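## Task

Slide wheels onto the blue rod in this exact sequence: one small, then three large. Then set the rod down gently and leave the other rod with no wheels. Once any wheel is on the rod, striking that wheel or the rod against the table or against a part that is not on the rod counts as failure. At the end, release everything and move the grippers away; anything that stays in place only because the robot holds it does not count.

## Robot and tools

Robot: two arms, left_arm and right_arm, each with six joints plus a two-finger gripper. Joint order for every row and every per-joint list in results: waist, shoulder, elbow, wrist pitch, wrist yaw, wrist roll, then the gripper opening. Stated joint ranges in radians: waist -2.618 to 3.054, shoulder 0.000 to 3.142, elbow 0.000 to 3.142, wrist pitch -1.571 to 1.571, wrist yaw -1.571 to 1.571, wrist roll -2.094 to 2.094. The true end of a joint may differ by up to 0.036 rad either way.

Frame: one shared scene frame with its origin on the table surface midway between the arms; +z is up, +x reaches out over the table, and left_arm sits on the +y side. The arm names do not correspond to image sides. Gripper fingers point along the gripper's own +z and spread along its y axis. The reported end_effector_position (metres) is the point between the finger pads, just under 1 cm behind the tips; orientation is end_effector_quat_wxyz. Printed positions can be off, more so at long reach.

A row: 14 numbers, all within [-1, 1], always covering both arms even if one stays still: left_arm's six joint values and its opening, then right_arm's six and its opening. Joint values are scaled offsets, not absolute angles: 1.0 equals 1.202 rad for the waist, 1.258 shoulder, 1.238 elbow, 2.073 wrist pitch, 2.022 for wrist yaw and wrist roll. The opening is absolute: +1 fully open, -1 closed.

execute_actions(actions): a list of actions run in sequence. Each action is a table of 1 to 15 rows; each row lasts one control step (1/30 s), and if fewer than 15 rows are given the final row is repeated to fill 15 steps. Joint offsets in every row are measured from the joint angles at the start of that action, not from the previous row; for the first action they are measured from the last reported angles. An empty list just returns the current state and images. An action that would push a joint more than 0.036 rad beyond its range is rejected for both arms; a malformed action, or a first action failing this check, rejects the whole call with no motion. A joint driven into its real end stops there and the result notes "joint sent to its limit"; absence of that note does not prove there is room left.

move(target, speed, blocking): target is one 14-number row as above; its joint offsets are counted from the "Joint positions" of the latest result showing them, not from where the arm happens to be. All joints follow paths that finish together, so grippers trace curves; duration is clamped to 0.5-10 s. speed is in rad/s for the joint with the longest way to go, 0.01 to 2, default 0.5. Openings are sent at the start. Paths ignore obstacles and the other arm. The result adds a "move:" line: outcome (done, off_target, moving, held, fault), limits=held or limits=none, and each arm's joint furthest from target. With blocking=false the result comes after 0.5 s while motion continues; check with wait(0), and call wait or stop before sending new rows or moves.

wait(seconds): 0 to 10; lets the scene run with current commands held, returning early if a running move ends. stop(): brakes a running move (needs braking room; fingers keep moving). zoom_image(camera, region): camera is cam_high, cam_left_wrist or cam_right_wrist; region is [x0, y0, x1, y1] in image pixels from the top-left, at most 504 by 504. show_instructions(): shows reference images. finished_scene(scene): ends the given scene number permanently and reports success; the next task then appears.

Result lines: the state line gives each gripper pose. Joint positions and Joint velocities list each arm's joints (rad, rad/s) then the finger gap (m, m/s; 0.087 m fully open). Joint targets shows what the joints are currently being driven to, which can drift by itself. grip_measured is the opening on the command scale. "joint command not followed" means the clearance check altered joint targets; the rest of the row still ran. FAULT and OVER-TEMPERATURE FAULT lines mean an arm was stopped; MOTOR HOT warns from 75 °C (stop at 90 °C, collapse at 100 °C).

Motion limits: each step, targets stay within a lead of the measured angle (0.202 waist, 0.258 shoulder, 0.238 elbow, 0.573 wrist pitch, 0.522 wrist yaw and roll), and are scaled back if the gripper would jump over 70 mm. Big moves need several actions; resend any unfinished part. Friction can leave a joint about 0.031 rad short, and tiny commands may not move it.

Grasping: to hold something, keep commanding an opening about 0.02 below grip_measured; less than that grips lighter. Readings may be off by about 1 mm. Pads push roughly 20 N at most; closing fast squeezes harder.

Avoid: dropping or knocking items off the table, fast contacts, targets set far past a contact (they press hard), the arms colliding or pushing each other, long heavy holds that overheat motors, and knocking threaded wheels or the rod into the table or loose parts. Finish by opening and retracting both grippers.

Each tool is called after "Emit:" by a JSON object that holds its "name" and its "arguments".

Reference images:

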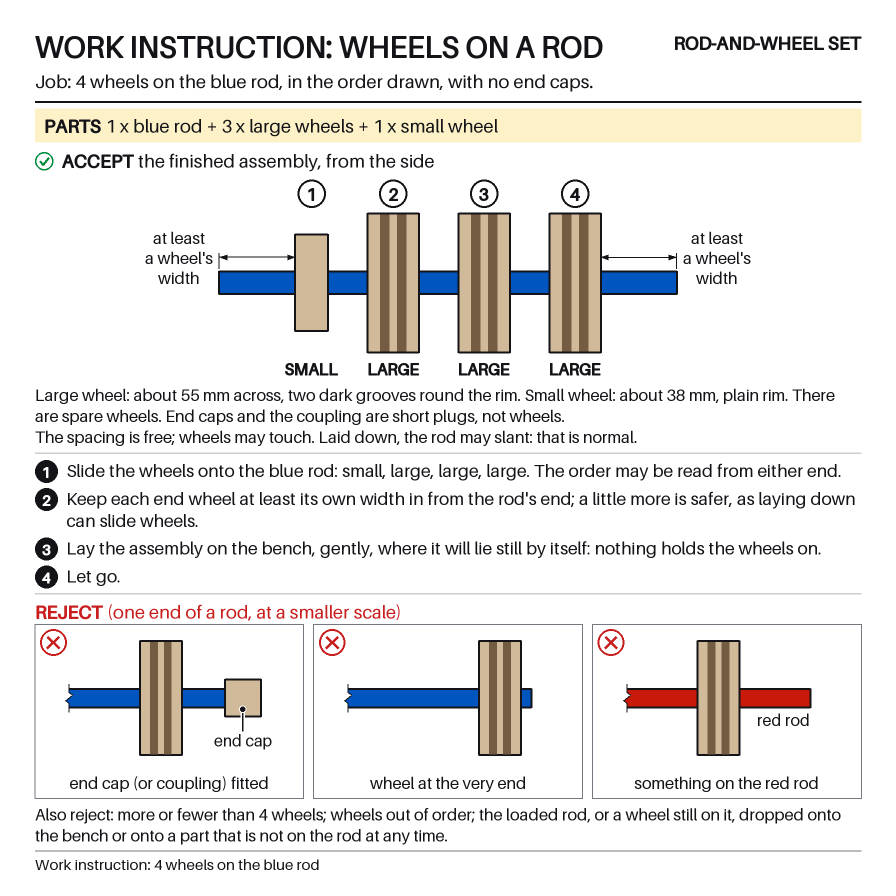

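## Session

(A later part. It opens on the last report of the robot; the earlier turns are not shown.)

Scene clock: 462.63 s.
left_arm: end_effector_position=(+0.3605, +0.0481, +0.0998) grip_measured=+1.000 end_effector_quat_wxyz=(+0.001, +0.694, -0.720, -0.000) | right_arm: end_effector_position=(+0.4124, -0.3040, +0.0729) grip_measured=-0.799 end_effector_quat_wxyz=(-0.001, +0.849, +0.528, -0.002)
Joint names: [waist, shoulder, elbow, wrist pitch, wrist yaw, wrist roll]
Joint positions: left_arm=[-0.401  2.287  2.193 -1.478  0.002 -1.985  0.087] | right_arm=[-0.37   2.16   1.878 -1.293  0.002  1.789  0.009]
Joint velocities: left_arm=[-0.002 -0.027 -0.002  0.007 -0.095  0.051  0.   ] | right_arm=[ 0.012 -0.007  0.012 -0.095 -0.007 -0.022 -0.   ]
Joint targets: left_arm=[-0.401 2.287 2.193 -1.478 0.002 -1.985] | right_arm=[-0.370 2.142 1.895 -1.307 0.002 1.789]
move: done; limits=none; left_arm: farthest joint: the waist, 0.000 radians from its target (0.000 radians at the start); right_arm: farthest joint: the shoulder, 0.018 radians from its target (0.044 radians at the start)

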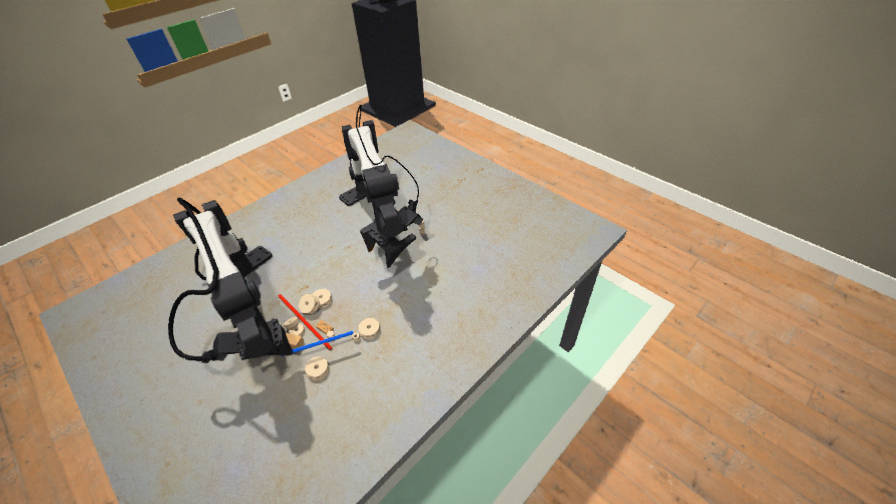

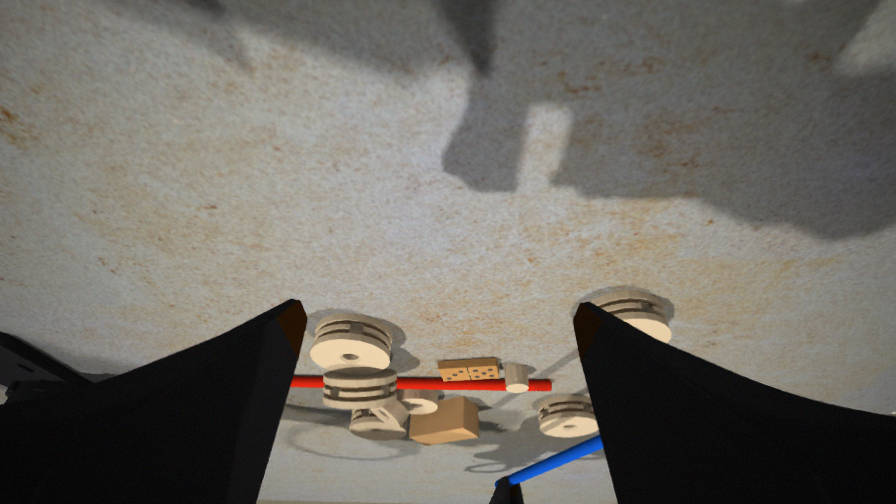

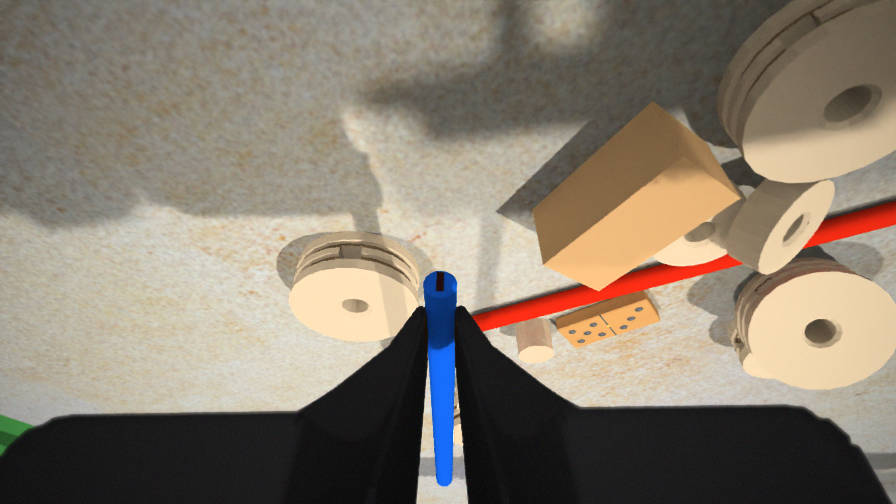

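Emit:
{"name": "move", "arguments": {"target": [0, 0, 0, 0, 0, 0, 1, 0.5298, -0.0847, -0.112, 0.0295, 0, 0.1066, -0.84], "speed": 0.6}}

Scene clock: 469.93 s.
left_arm: end_effector_position=(+0.3605, +0.0481, +0.0998) grip_measured=+1.000 end_effector_quat_wxyz=(+0.001, +0.694, -0.720, -0.000) | right_arm: end_effector_position=(+0.3563, -0.0449, +0.0728) grip_measured=-0.799 end_effector_quat_wxyz=(+0.001, +0.716, +0.698, -0.003)
Joint names: [waist, shoulder, elbow, wrist pitch, wrist yaw, wrist roll]
Joint positions: left_arm=[-0.401  2.287  2.193 -1.478  0.002 -1.985  0.087] | right_arm=[ 0.272  2.079  1.753 -1.249  0.003  1.998  0.009]
Joint velocities: left_arm=[ 0.007  0.012 -0.007  0.037  0.022 -0.037  0.   ] | right_arm=[ 0.002 -0.002 -0.002 -0.022 -0.007  0.007 -0.001]
Joint targets: left_arm=[-0.401 2.287 2.193 -1.478 0.002 -1.985] | right_arm=[0.267 2.053 1.739 -1.232 0.002 2.005]
move: off_target (right_arm); limits=none; left_arm: farthest joint: the waist, 0.000 radians from its target (0.000 radians at the start); right_arm: farthest joint: the shoulder, 0.025 radians from its target (0.106 radians at the start)

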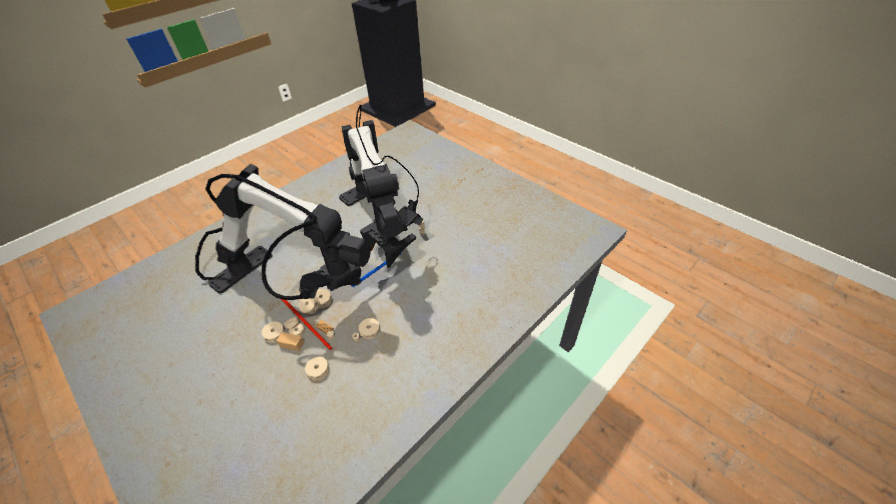

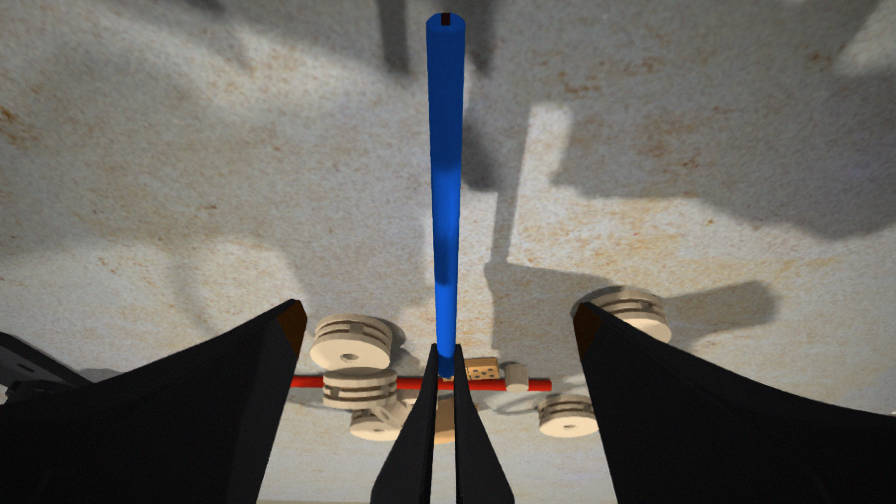

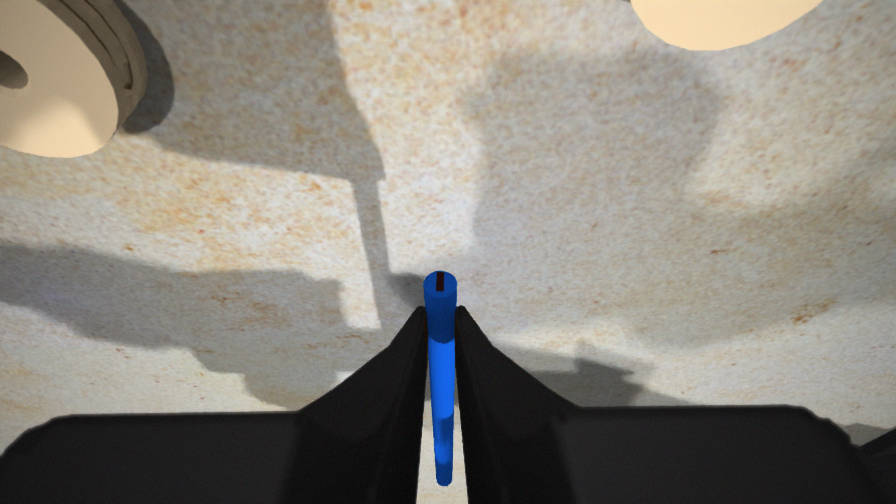

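Emit:
{"name": "move", "arguments": {"target": [0, 0, 0, 0, 0, 0, -0.3, -0.0606, -0.0704, 0.0503, -0.0582, 0, -0.0358, -0.84], "speed": 0.25}}

Scene clock: 496.87 s.
left_arm: end_effector_position=(+0.3605, +0.0481, +0.0998) grip_measured=-0.300 end_effector_quat_wxyz=(+0.001, +0.694, -0.720, -0.000) | right_arm: end_effector_position=(+0.3538, -0.0746, +0.1126) grip_measured=-0.799 end_effector_quat_wxyz=(+0.004, +0.717, +0.697, +0.004)
Joint names: [waist, shoulder, elbow, wrist pitch, wrist yaw, wrist roll]
Joint positions: left_arm=[-0.401  2.287  2.193 -1.478  0.002 -1.985  0.031] | right_arm=[ 0.204  2.004  1.799 -1.356  0.003  1.932  0.009]
Joint velocities: left_arm=[-0.002 -0.012  0.002 -0.007 -0.051 -0.037 -0.001] | right_arm=[-0.007 -0.027 -0.007 -0.022  0.022 -0.007  0.001]
Joint targets: left_arm=[-0.401 2.287 2.193 -1.478 0.002 -1.985] | right_arm=[0.199 1.990 1.815 -1.370 0.003 1.925]
move: done; limits=none; left_arm: farthest joint: the waist, 0.000 radians from its target (0.000 radians at the start); right_arm: farthest joint: the elbow, 0.016 radians from its target (0.063 radians at the start)

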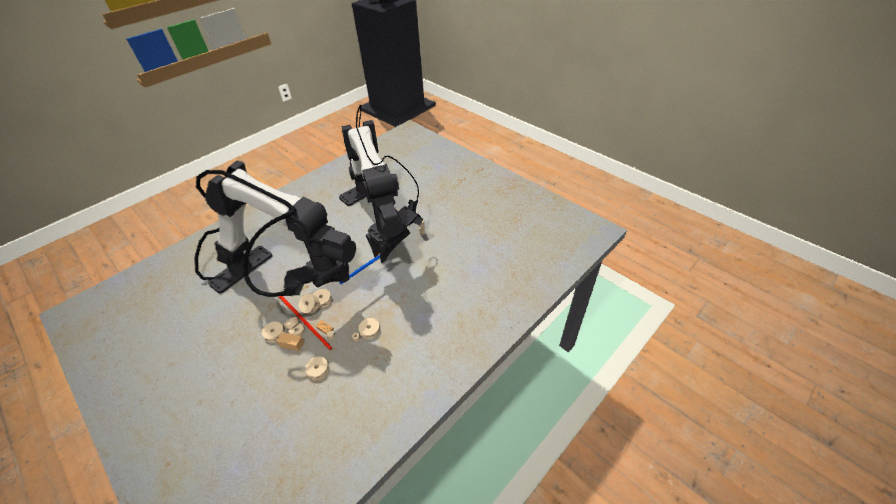

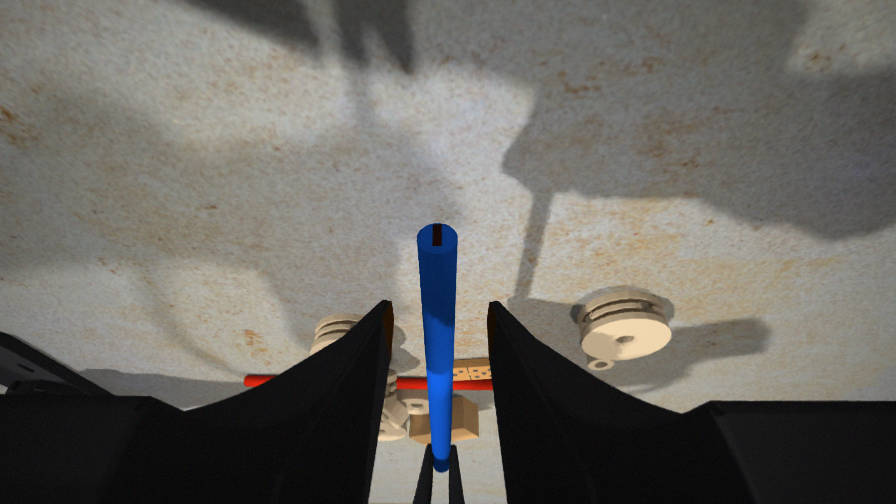

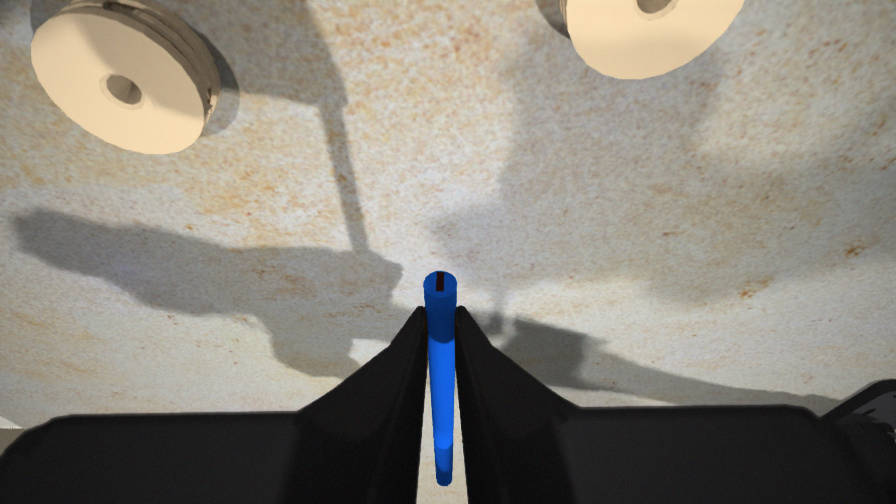

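Emit:
{"name": "execute_actions", "arguments": {"actions": [[[0,0,0,0,0,0,-0.4,0,0,0,0,0,0,-0.84],[0,0,0,0,0,0,-0.5,0,0,0,0,0,0,-0.84],[0,0,0,0,0,0,-0.6,0,0,0,0,0,0,-0.84],[0,0,0,0,0,0,-0.66,0,0,0,0,0,0,-0.84],[0,0,0,0,0,0,-0.71,0,0,0,0,0,0,-0.84],[0,0,0,0,0,0,-0.75,0,0,0,0,0,0,-0.84],[0,0,0,0,0,0,-0.78,0,0,0,0,0,0,-0.84],[0,0,0,0,0,0,-0.8,0,0,0,0,0,0,-0.84],[0,0,0,0,0,0,-0.82,0,0,0,0,0,0,-0.84],[0,0,0,0,0,0,-0.84,0,0,0,0,0,0,-0.84]]]}}

Scene clock: 509.83 s.
left_arm: end_effector_position=(+0.3605, +0.0481, +0.0998) grip_measured=-0.807 end_effector_quat_wxyz=(+0.001, +0.694, -0.720, -0.000) | right_arm: end_effector_position=(+0.3537, -0.0746, +0.1125) grip_measured=-0.799 end_effector_quat_wxyz=(+0.004, +0.717, +0.697, +0.004)
Joint names: [waist, shoulder, elbow, wrist pitch, wrist yaw, wrist roll]
Joint positions: left_arm=[-0.401  2.287  2.193 -1.478  0.002 -1.985  0.008] | right_arm=[ 0.204  2.004  1.799 -1.357  0.003  1.932  0.009]
Joint velocities: left_arm=[ 0.017 -0.002 -0.007  0.051  0.022  0.066 -0.   ] | right_arm=[ 0.007 -0.007 -0.012  0.051 -0.022  0.037 -0.001]
Joint targets: left_arm=[-0.401 2.287 2.193 -1.478 0.002 -1.985] | right_arm=[0.204 2.004 1.799 -1.356 0.003 1.932]

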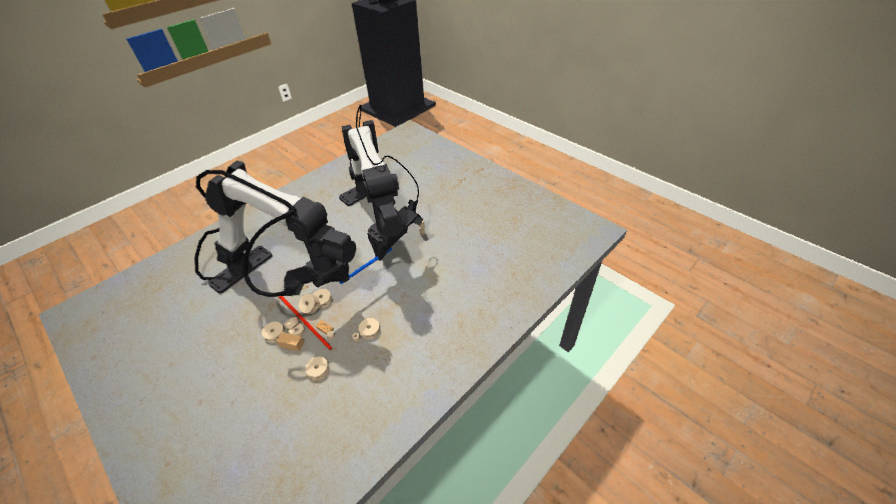

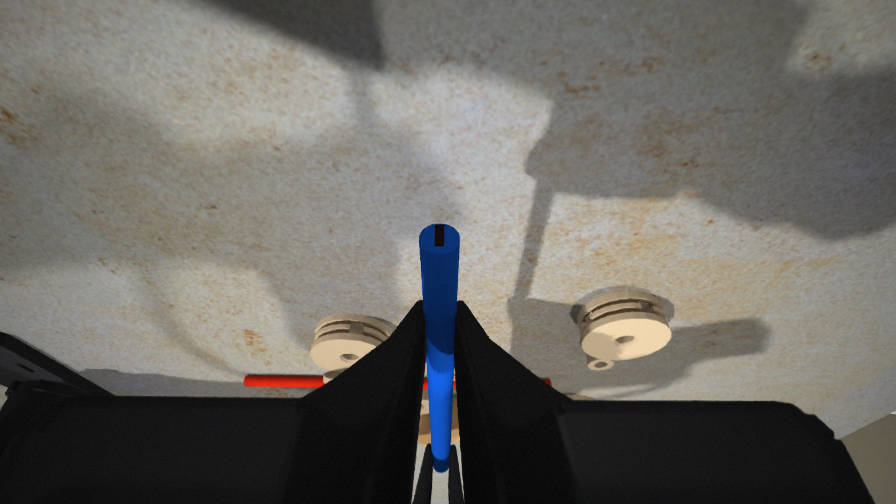

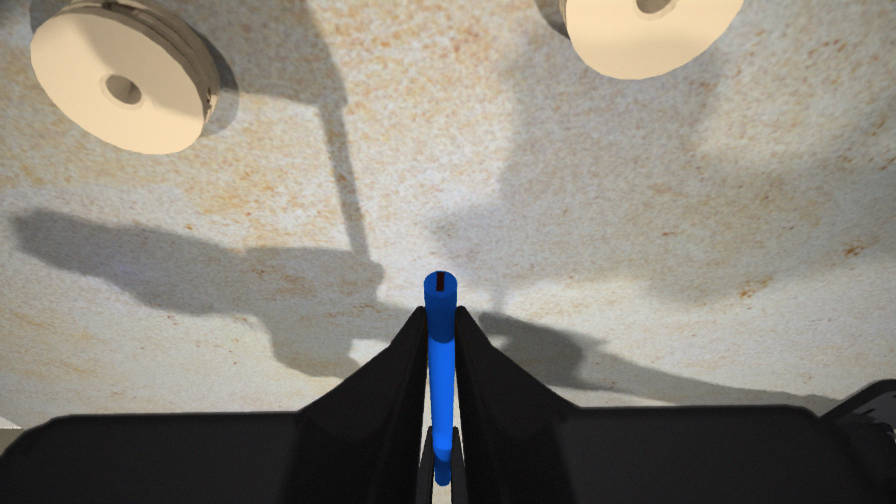

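Emit:
{"name": "execute_actions", "arguments": {"actions": [[[0,0,0,0,0,0,-0.84,0,0,0,0,0,0,-0.7],[0,0,0,0,0,0,-0.84,0,0,0,0,0,0,-0.55],[0,0,0,0,0,0,-0.84,0,0,0,0,0,0,-0.3],[0,0,0,0,0,0,-0.84,0,0,0,0,0,0,0],[0,0,0,0,0,0,-0.84,0,0,0,0,0,0,0.3],[0,0,0,0,0,0,-0.84,0,0,0,0,0,0,0.6]]]}}

Scene clock: 630.33 s.
left_arm: end_effector_position=(+0.3605, +0.0481, +0.0998) grip_measured=-0.807 end_effector_quat_wxyz=(+0.001, +0.694, -0.720, -0.000) | right_arm: end_effector_position=(+0.3537, -0.0746, +0.1125) grip_measured=+0.600 end_effector_quat_wxyz=(+0.004, +0.717, +0.697, +0.004)
Joint names: [waist, shoulder, elbow, wrist pitch, wrist yaw, wrist roll]
Joint positions: left_arm=[-0.401  2.287  2.193 -1.478  0.002 -1.985  0.008] | right_arm=[ 0.204  2.004  1.799 -1.357  0.003  1.932  0.07 ]
Joint velocities: left_arm=[ 0.007  0.017 -0.007 -0.007 -0.007  0.037  0.001] | right_arm=[-0.017  0.002 -0.007  0.007 -0.007 -0.037  0.   ]
Joint targets: left_arm=[-0.401 2.287 2.193 -1.478 0.002 -1.985] | right_arm=[0.204 2.004 1.799 -1.357 0.003 1.932]

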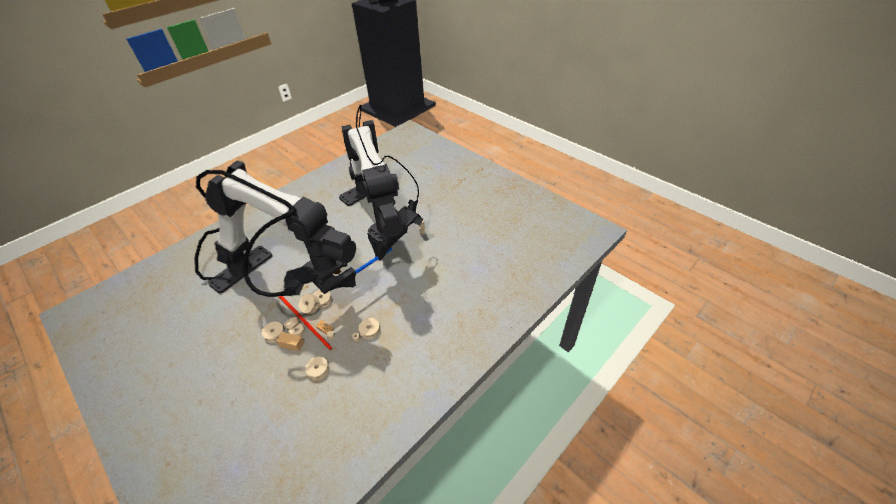

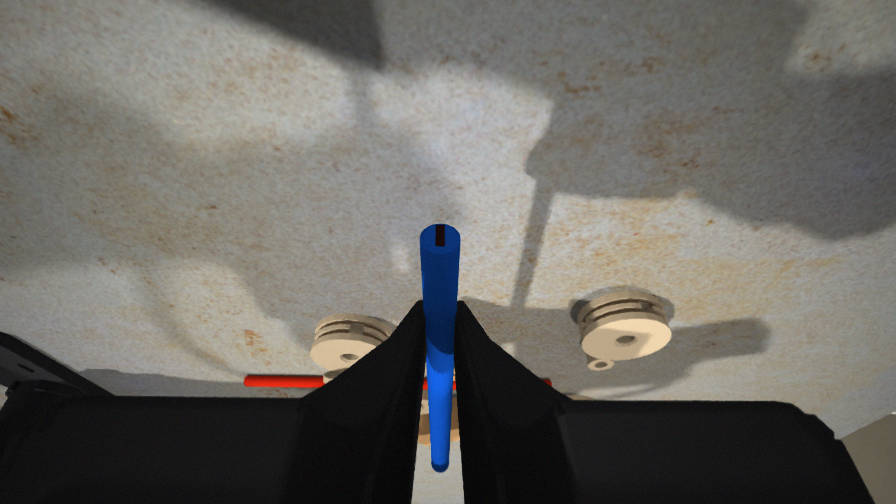

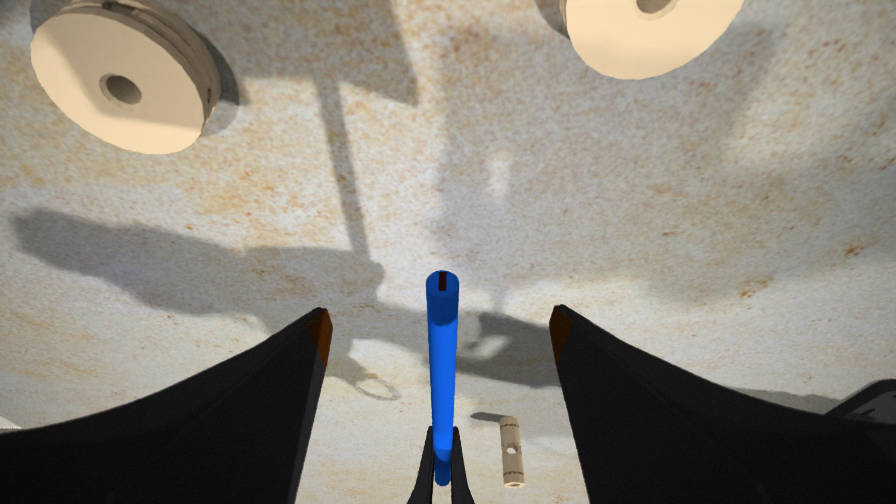

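Emit:
{"name": "move", "arguments": {"target": [0, 0, 0, 0, 0, 0, -0.84, -0.5331, -0.289, -0.5335, 0.1511, 0, 0, 0.6], "speed": 0.7}}

Scene clock: 640.80 s.
left_arm: end_effector_position=(+0.3605, +0.0481, +0.0998) grip_measured=-0.807 end_effector_quat_wxyz=(+0.001, +0.694, -0.720, -0.000) | right_arm: end_effector_position=(+0.2872, -0.2953, +0.0584) grip_measured=+0.600 end_effector_quat_wxyz=(-0.000, +0.899, +0.437, -0.002)
Joint names: [waist, shoulder, elbow, wrist pitch, wrist yaw, wrist roll]
Joint positions: left_arm=[-0.401  2.287  2.193 -1.478  0.002 -1.985  0.008] | right_arm=[-0.434  1.664  1.15  -1.061  0.003  1.932  0.07 ]
Joint velocities: left_arm=[-0.012 -0.007 -0.012 -0.007  0.051  0.007 -0.   ] | right_arm=[ 0.017 -0.017  0.007  0.022  0.051 -0.037 -0.002]
Joint targets: left_arm=[-0.401 2.287 2.193 -1.478 0.002 -1.985] | right_arm=[-0.437 1.641 1.139 -1.044 0.003 1.932]
move: off_target (right_arm); limits=none; left_arm: farthest joint: the waist, 0.000 radians from its target (0.000 radians at the start); right_arm: farthest joint: the shoulder, 0.024 radians from its target (0.364 radians at the start)

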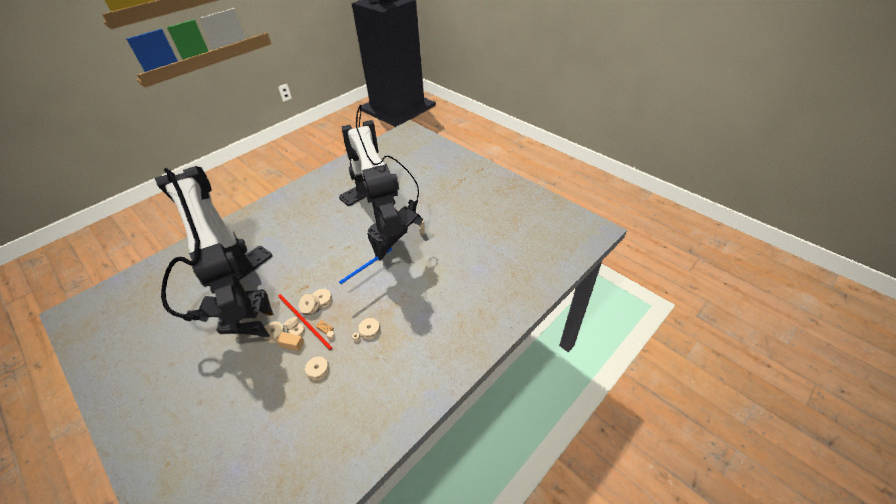

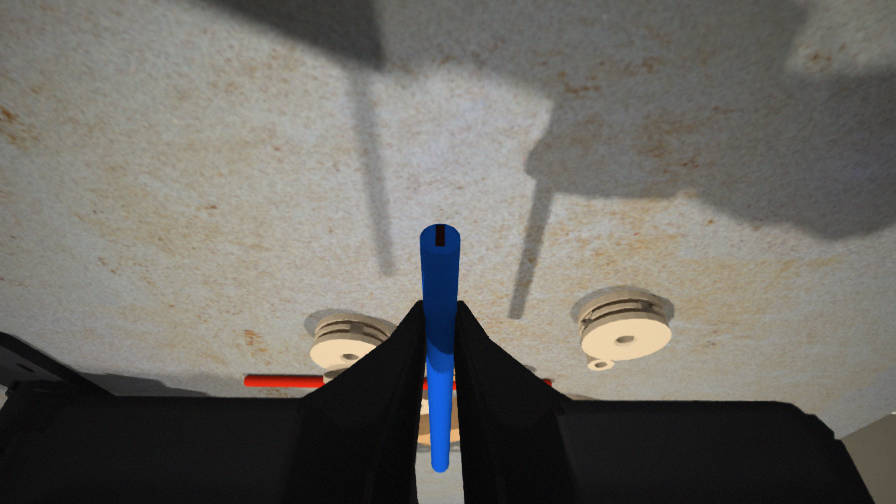

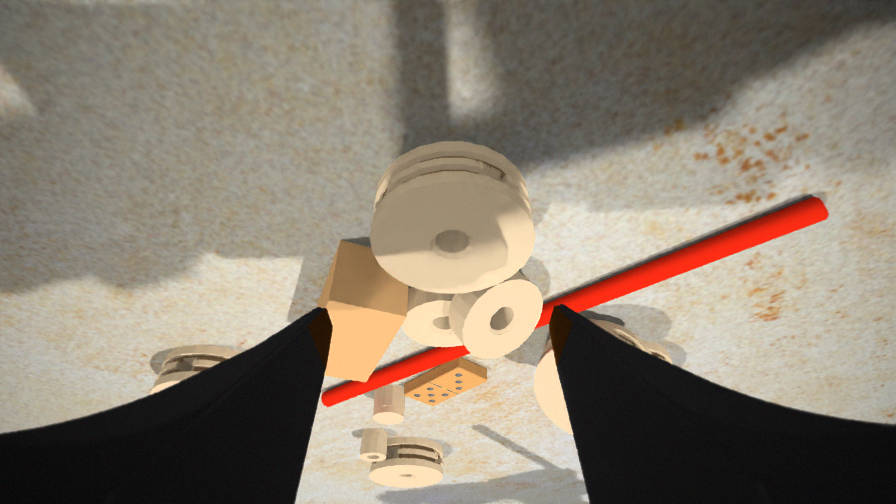

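Emit:
{"name": "execute_actions", "arguments": {"actions": []}}

Scene clock: 668.50 s.
left_arm: end_effector_position=(+0.3605, +0.0481, +0.0998) grip_measured=-0.807 end_effector_quat_wxyz=(+0.001, +0.694, -0.720, -0.000) | right_arm: end_effector_position=(+0.2873, -0.2954, +0.0585) grip_measured=+0.600 end_effector_quat_wxyz=(-0.000, +0.899, +0.437, -0.002)
Joint names: [waist, shoulder, elbow, wrist pitch, wrist yaw, wrist roll]
Joint positions: left_arm=[-0.401  2.287  2.193 -1.478  0.002 -1.985  0.008] | right_arm=[-0.434  1.664  1.15  -1.06   0.003  1.932  0.07 ]
Joint velocities: left_arm=[-0.002  0.007  0.012 -0.007 -0.007  0.051 -0.   ] | right_arm=[-0.027  0.007 -0.007  0.037 -0.037 -0.037  0.   ]
Joint targets: left_arm=[-0.401 2.287 2.193 -1.478 0.002 -1.985] | right_arm=[-0.437 1.641 1.139 -1.043 0.003 1.932]

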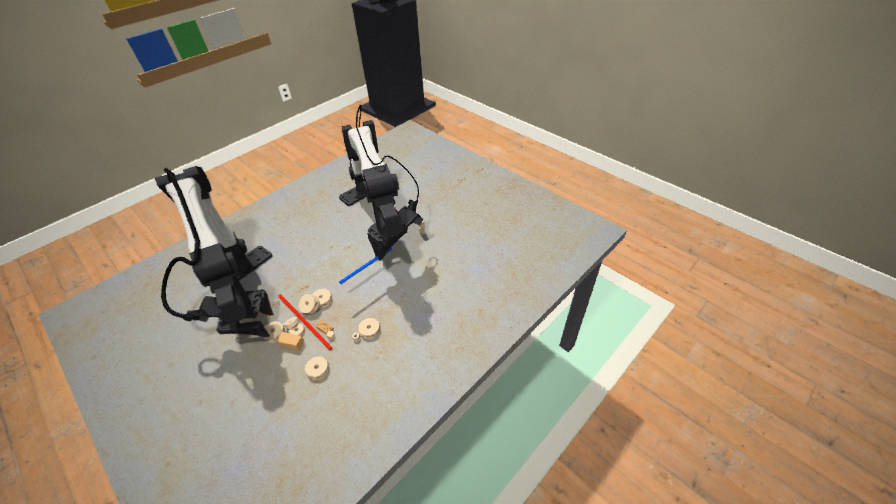

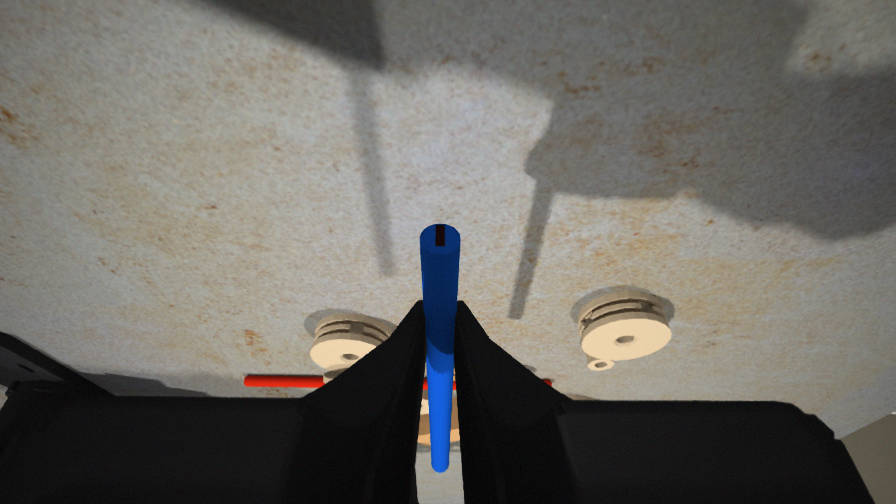

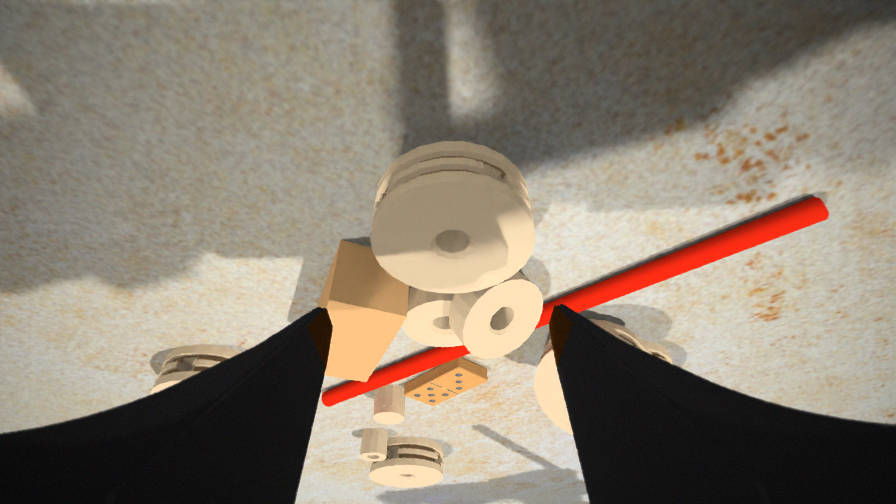

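Emit:
{"name": "move", "arguments": {"target": [0,0,0,0,0,0,-0.84,-0.0212,-0.0246,-0.0622,0.0357,0,-0.014,0.52], "speed": 0.3}}

Scene clock: 730.10 s.
left_arm: end_effector_position=(+0.3605, +0.0481, +0.0998) grip_measured=-0.807 end_effector_quat_wxyz=(+0.001, +0.694, -0.720, -0.000) | right_arm: end_effector_position=(+0.2787, -0.2979, +0.0426) grip_measured=+0.520 end_effector_quat_wxyz=(-0.003, +0.899, +0.439, -0.005)
Joint names: [waist, shoulder, elbow, wrist pitch, wrist yaw, wrist roll]
Joint positions: left_arm=[-0.401  2.287  2.193 -1.478  0.002 -1.985  0.008] | right_arm=[-0.452  1.664  1.085 -1.004  0.003  1.911  0.066]
Joint velocities: left_arm=[ 0.027 -0.007 -0.007 -0.007  0.022 -0.007 -0.   ] | right_arm=[-0.002  0.012  0.012 -0.066  0.051 -0.007 -0.   ]
Joint targets: left_arm=[-0.401 2.287 2.193 -1.478 0.002 -1.985] | right_arm=[-0.460 1.633 1.073 -0.987 0.003 1.904]
move: off_target (right_arm); limits=none; left_arm: farthest joint: the waist, 0.000 radians from its target (0.000 radians at the start); right_arm: farthest joint: the shoulder, 0.031 radians from its target (0.031 radians at the start)

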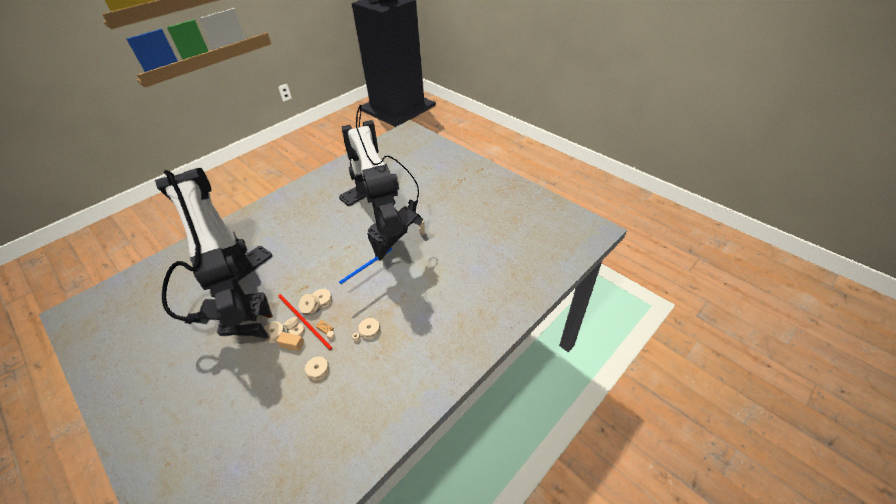

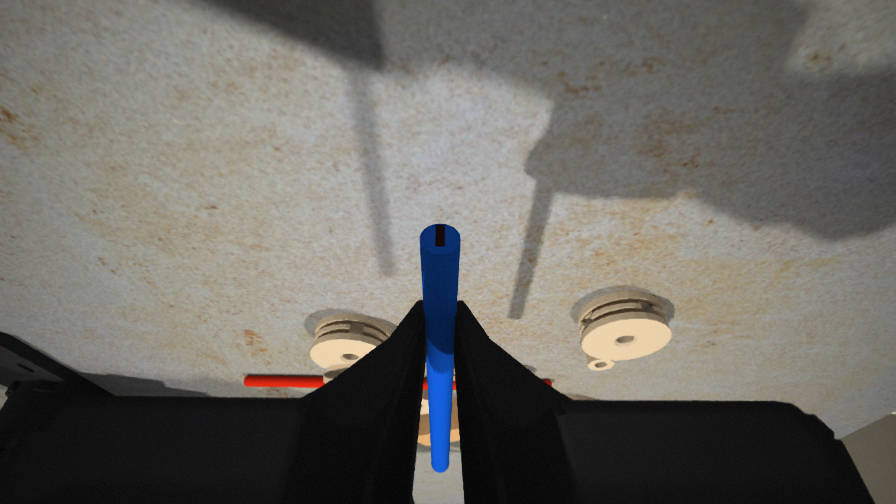

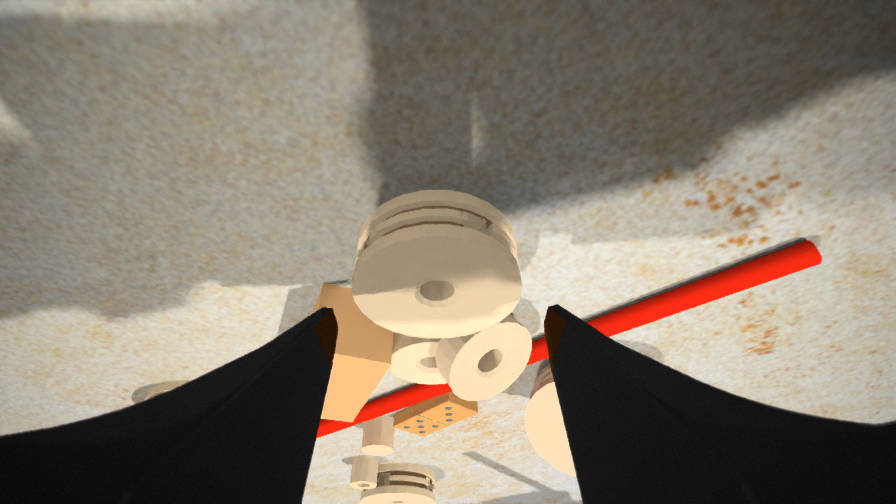

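Emit:
{"name": "move", "arguments": {"target": [0,0,0,0,0,0,-0.84,0,0.023,-0.0666,0.0595,0,0,0.52], "speed": 0.25}}

Scene clock: 740.77 s.
left_arm: end_effector_position=(+0.3605, +0.0481, +0.0998) grip_measured=-0.807 end_effector_quat_wxyz=(+0.001, +0.694, -0.720, -0.000) | right_arm: end_effector_position=(+0.2792, -0.2980, +0.0214) grip_measured=+0.520 end_effector_quat_wxyz=(+0.002, +0.898, +0.439, +0.001)
Joint names: [waist, shoulder, elbow, wrist pitch, wrist yaw, wrist roll]
Joint positions: left_arm=[-0.401  2.287  2.193 -1.478  0.002 -1.985  0.008] | right_arm=[-0.452  1.682  1.013 -0.898  0.003  1.911  0.066]
Joint velocities: left_arm=[ 0.012 -0.022  0.002  0.007 -0.007  0.051  0.001] | right_arm=[ 0.012  0.002 -0.007 -0.051 -0.051 -0.022 -0.   ]
Joint targets: left_arm=[-0.401 2.287 2.193 -1.478 0.002 -1.985] | right_arm=[-0.452 1.693 1.002 -0.880 0.003 1.911]
move: done; limits=none; left_arm: farthest joint: the waist, 0.000 radians from its target (0.000 radians at the start); right_arm: farthest joint: the wrist pitch, 0.017 radians from its target (0.122 radians at the start)

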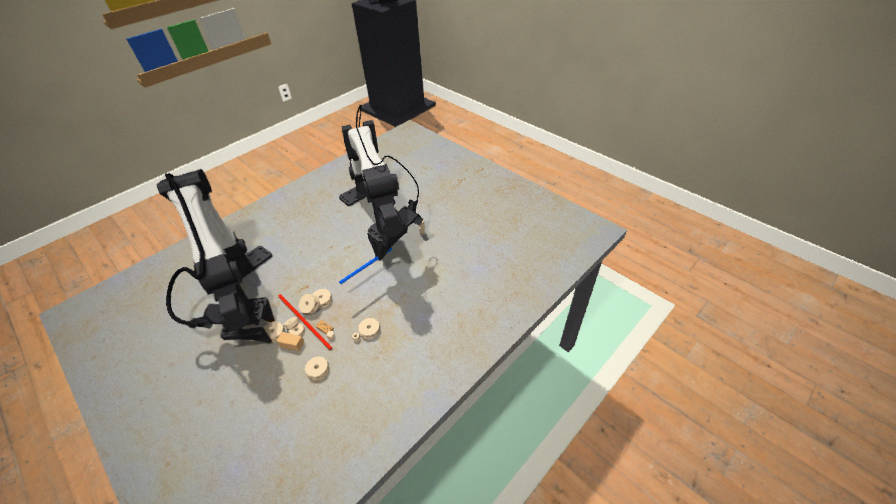

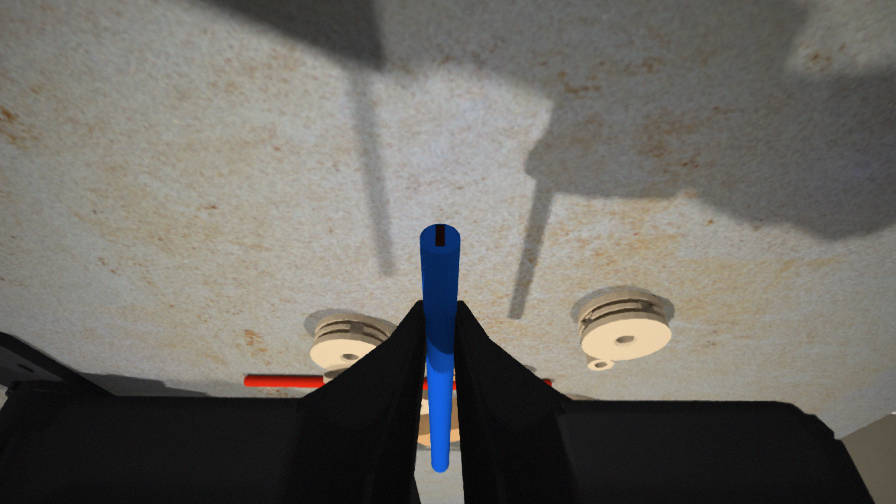

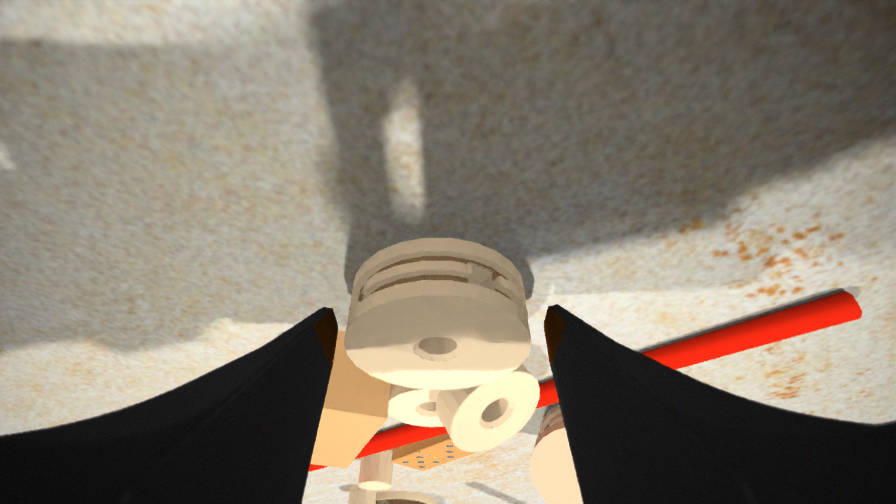

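Emit:
{"name": "move", "arguments": {"target": [0.1306,-0.2552,-0.6793,0.630,0.1597,0.0826,-0.84,0,0,0,0,0,0,0.3], "speed": 1.0}}

Scene clock: 761.07 s.
left_arm: end_effector_position=(+0.4404, +0.0379, +0.1106) grip_measured=-0.807 end_effector_quat_wxyz=(+0.055, -0.590, +0.700, -0.398) | right_arm: end_effector_position=(+0.2794, -0.2981, +0.0214) grip_measured=+0.302 end_effector_quat_wxyz=(+0.003, +0.898, +0.439, +0.001)
Joint names: [waist, shoulder, elbow, wrist pitch, wrist yaw, wrist roll]
Joint positions: left_arm=[-0.252  1.976  1.37  -0.185  0.314 -1.83   0.008] | right_arm=[-0.452  1.682  1.013 -0.897  0.003  1.911  0.057]
Joint velocities: left_arm=[ 0.007 -0.012  0.002  0.022 -0.051 -0.051  0.   ] | right_arm=[ 0.012  0.012  0.002  0.007  0.051 -0.037  0.001]
Joint targets: left_arm=[-0.244 1.966 1.352 -0.172 0.325 -1.818] | right_arm=[-0.452 1.682 1.013 -0.897 0.003 1.911]
move: done; limits=none; left_arm: farthest joint: the elbow, 0.017 radians from its target (0.841 radians at the start); right_arm: farthest joint: the wrist pitch, 0.001 radians from its target (0.001 radians at the start)

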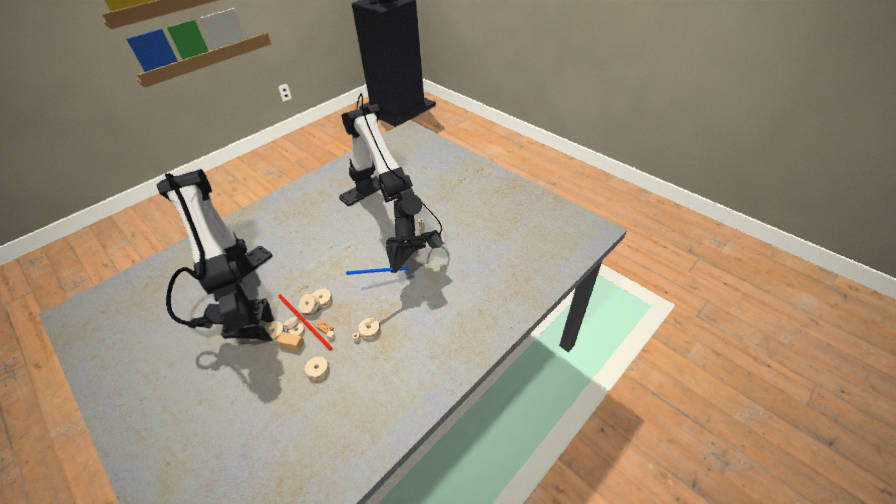

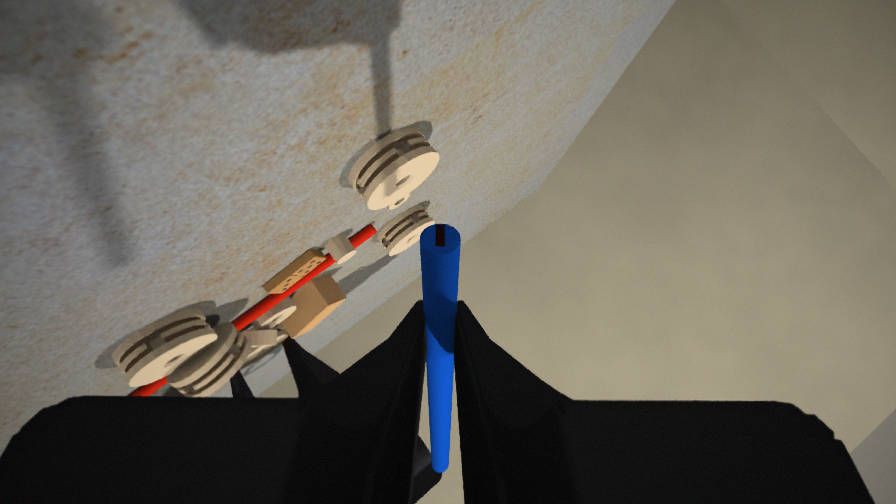

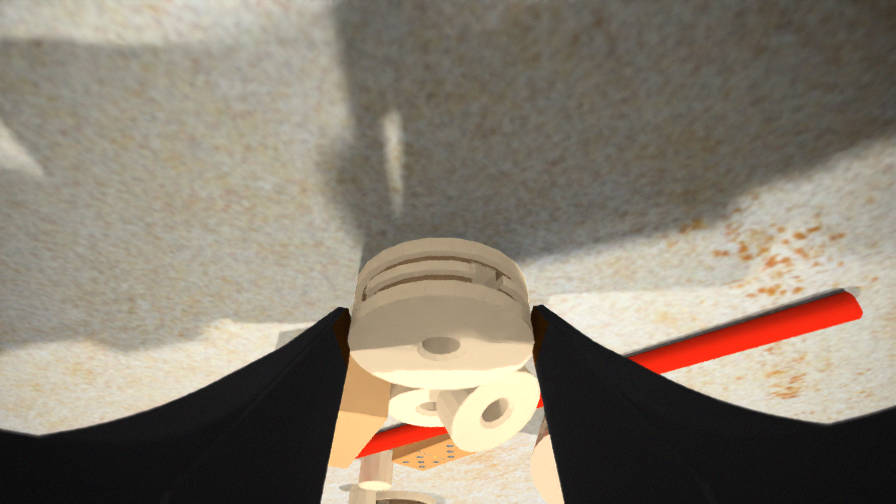

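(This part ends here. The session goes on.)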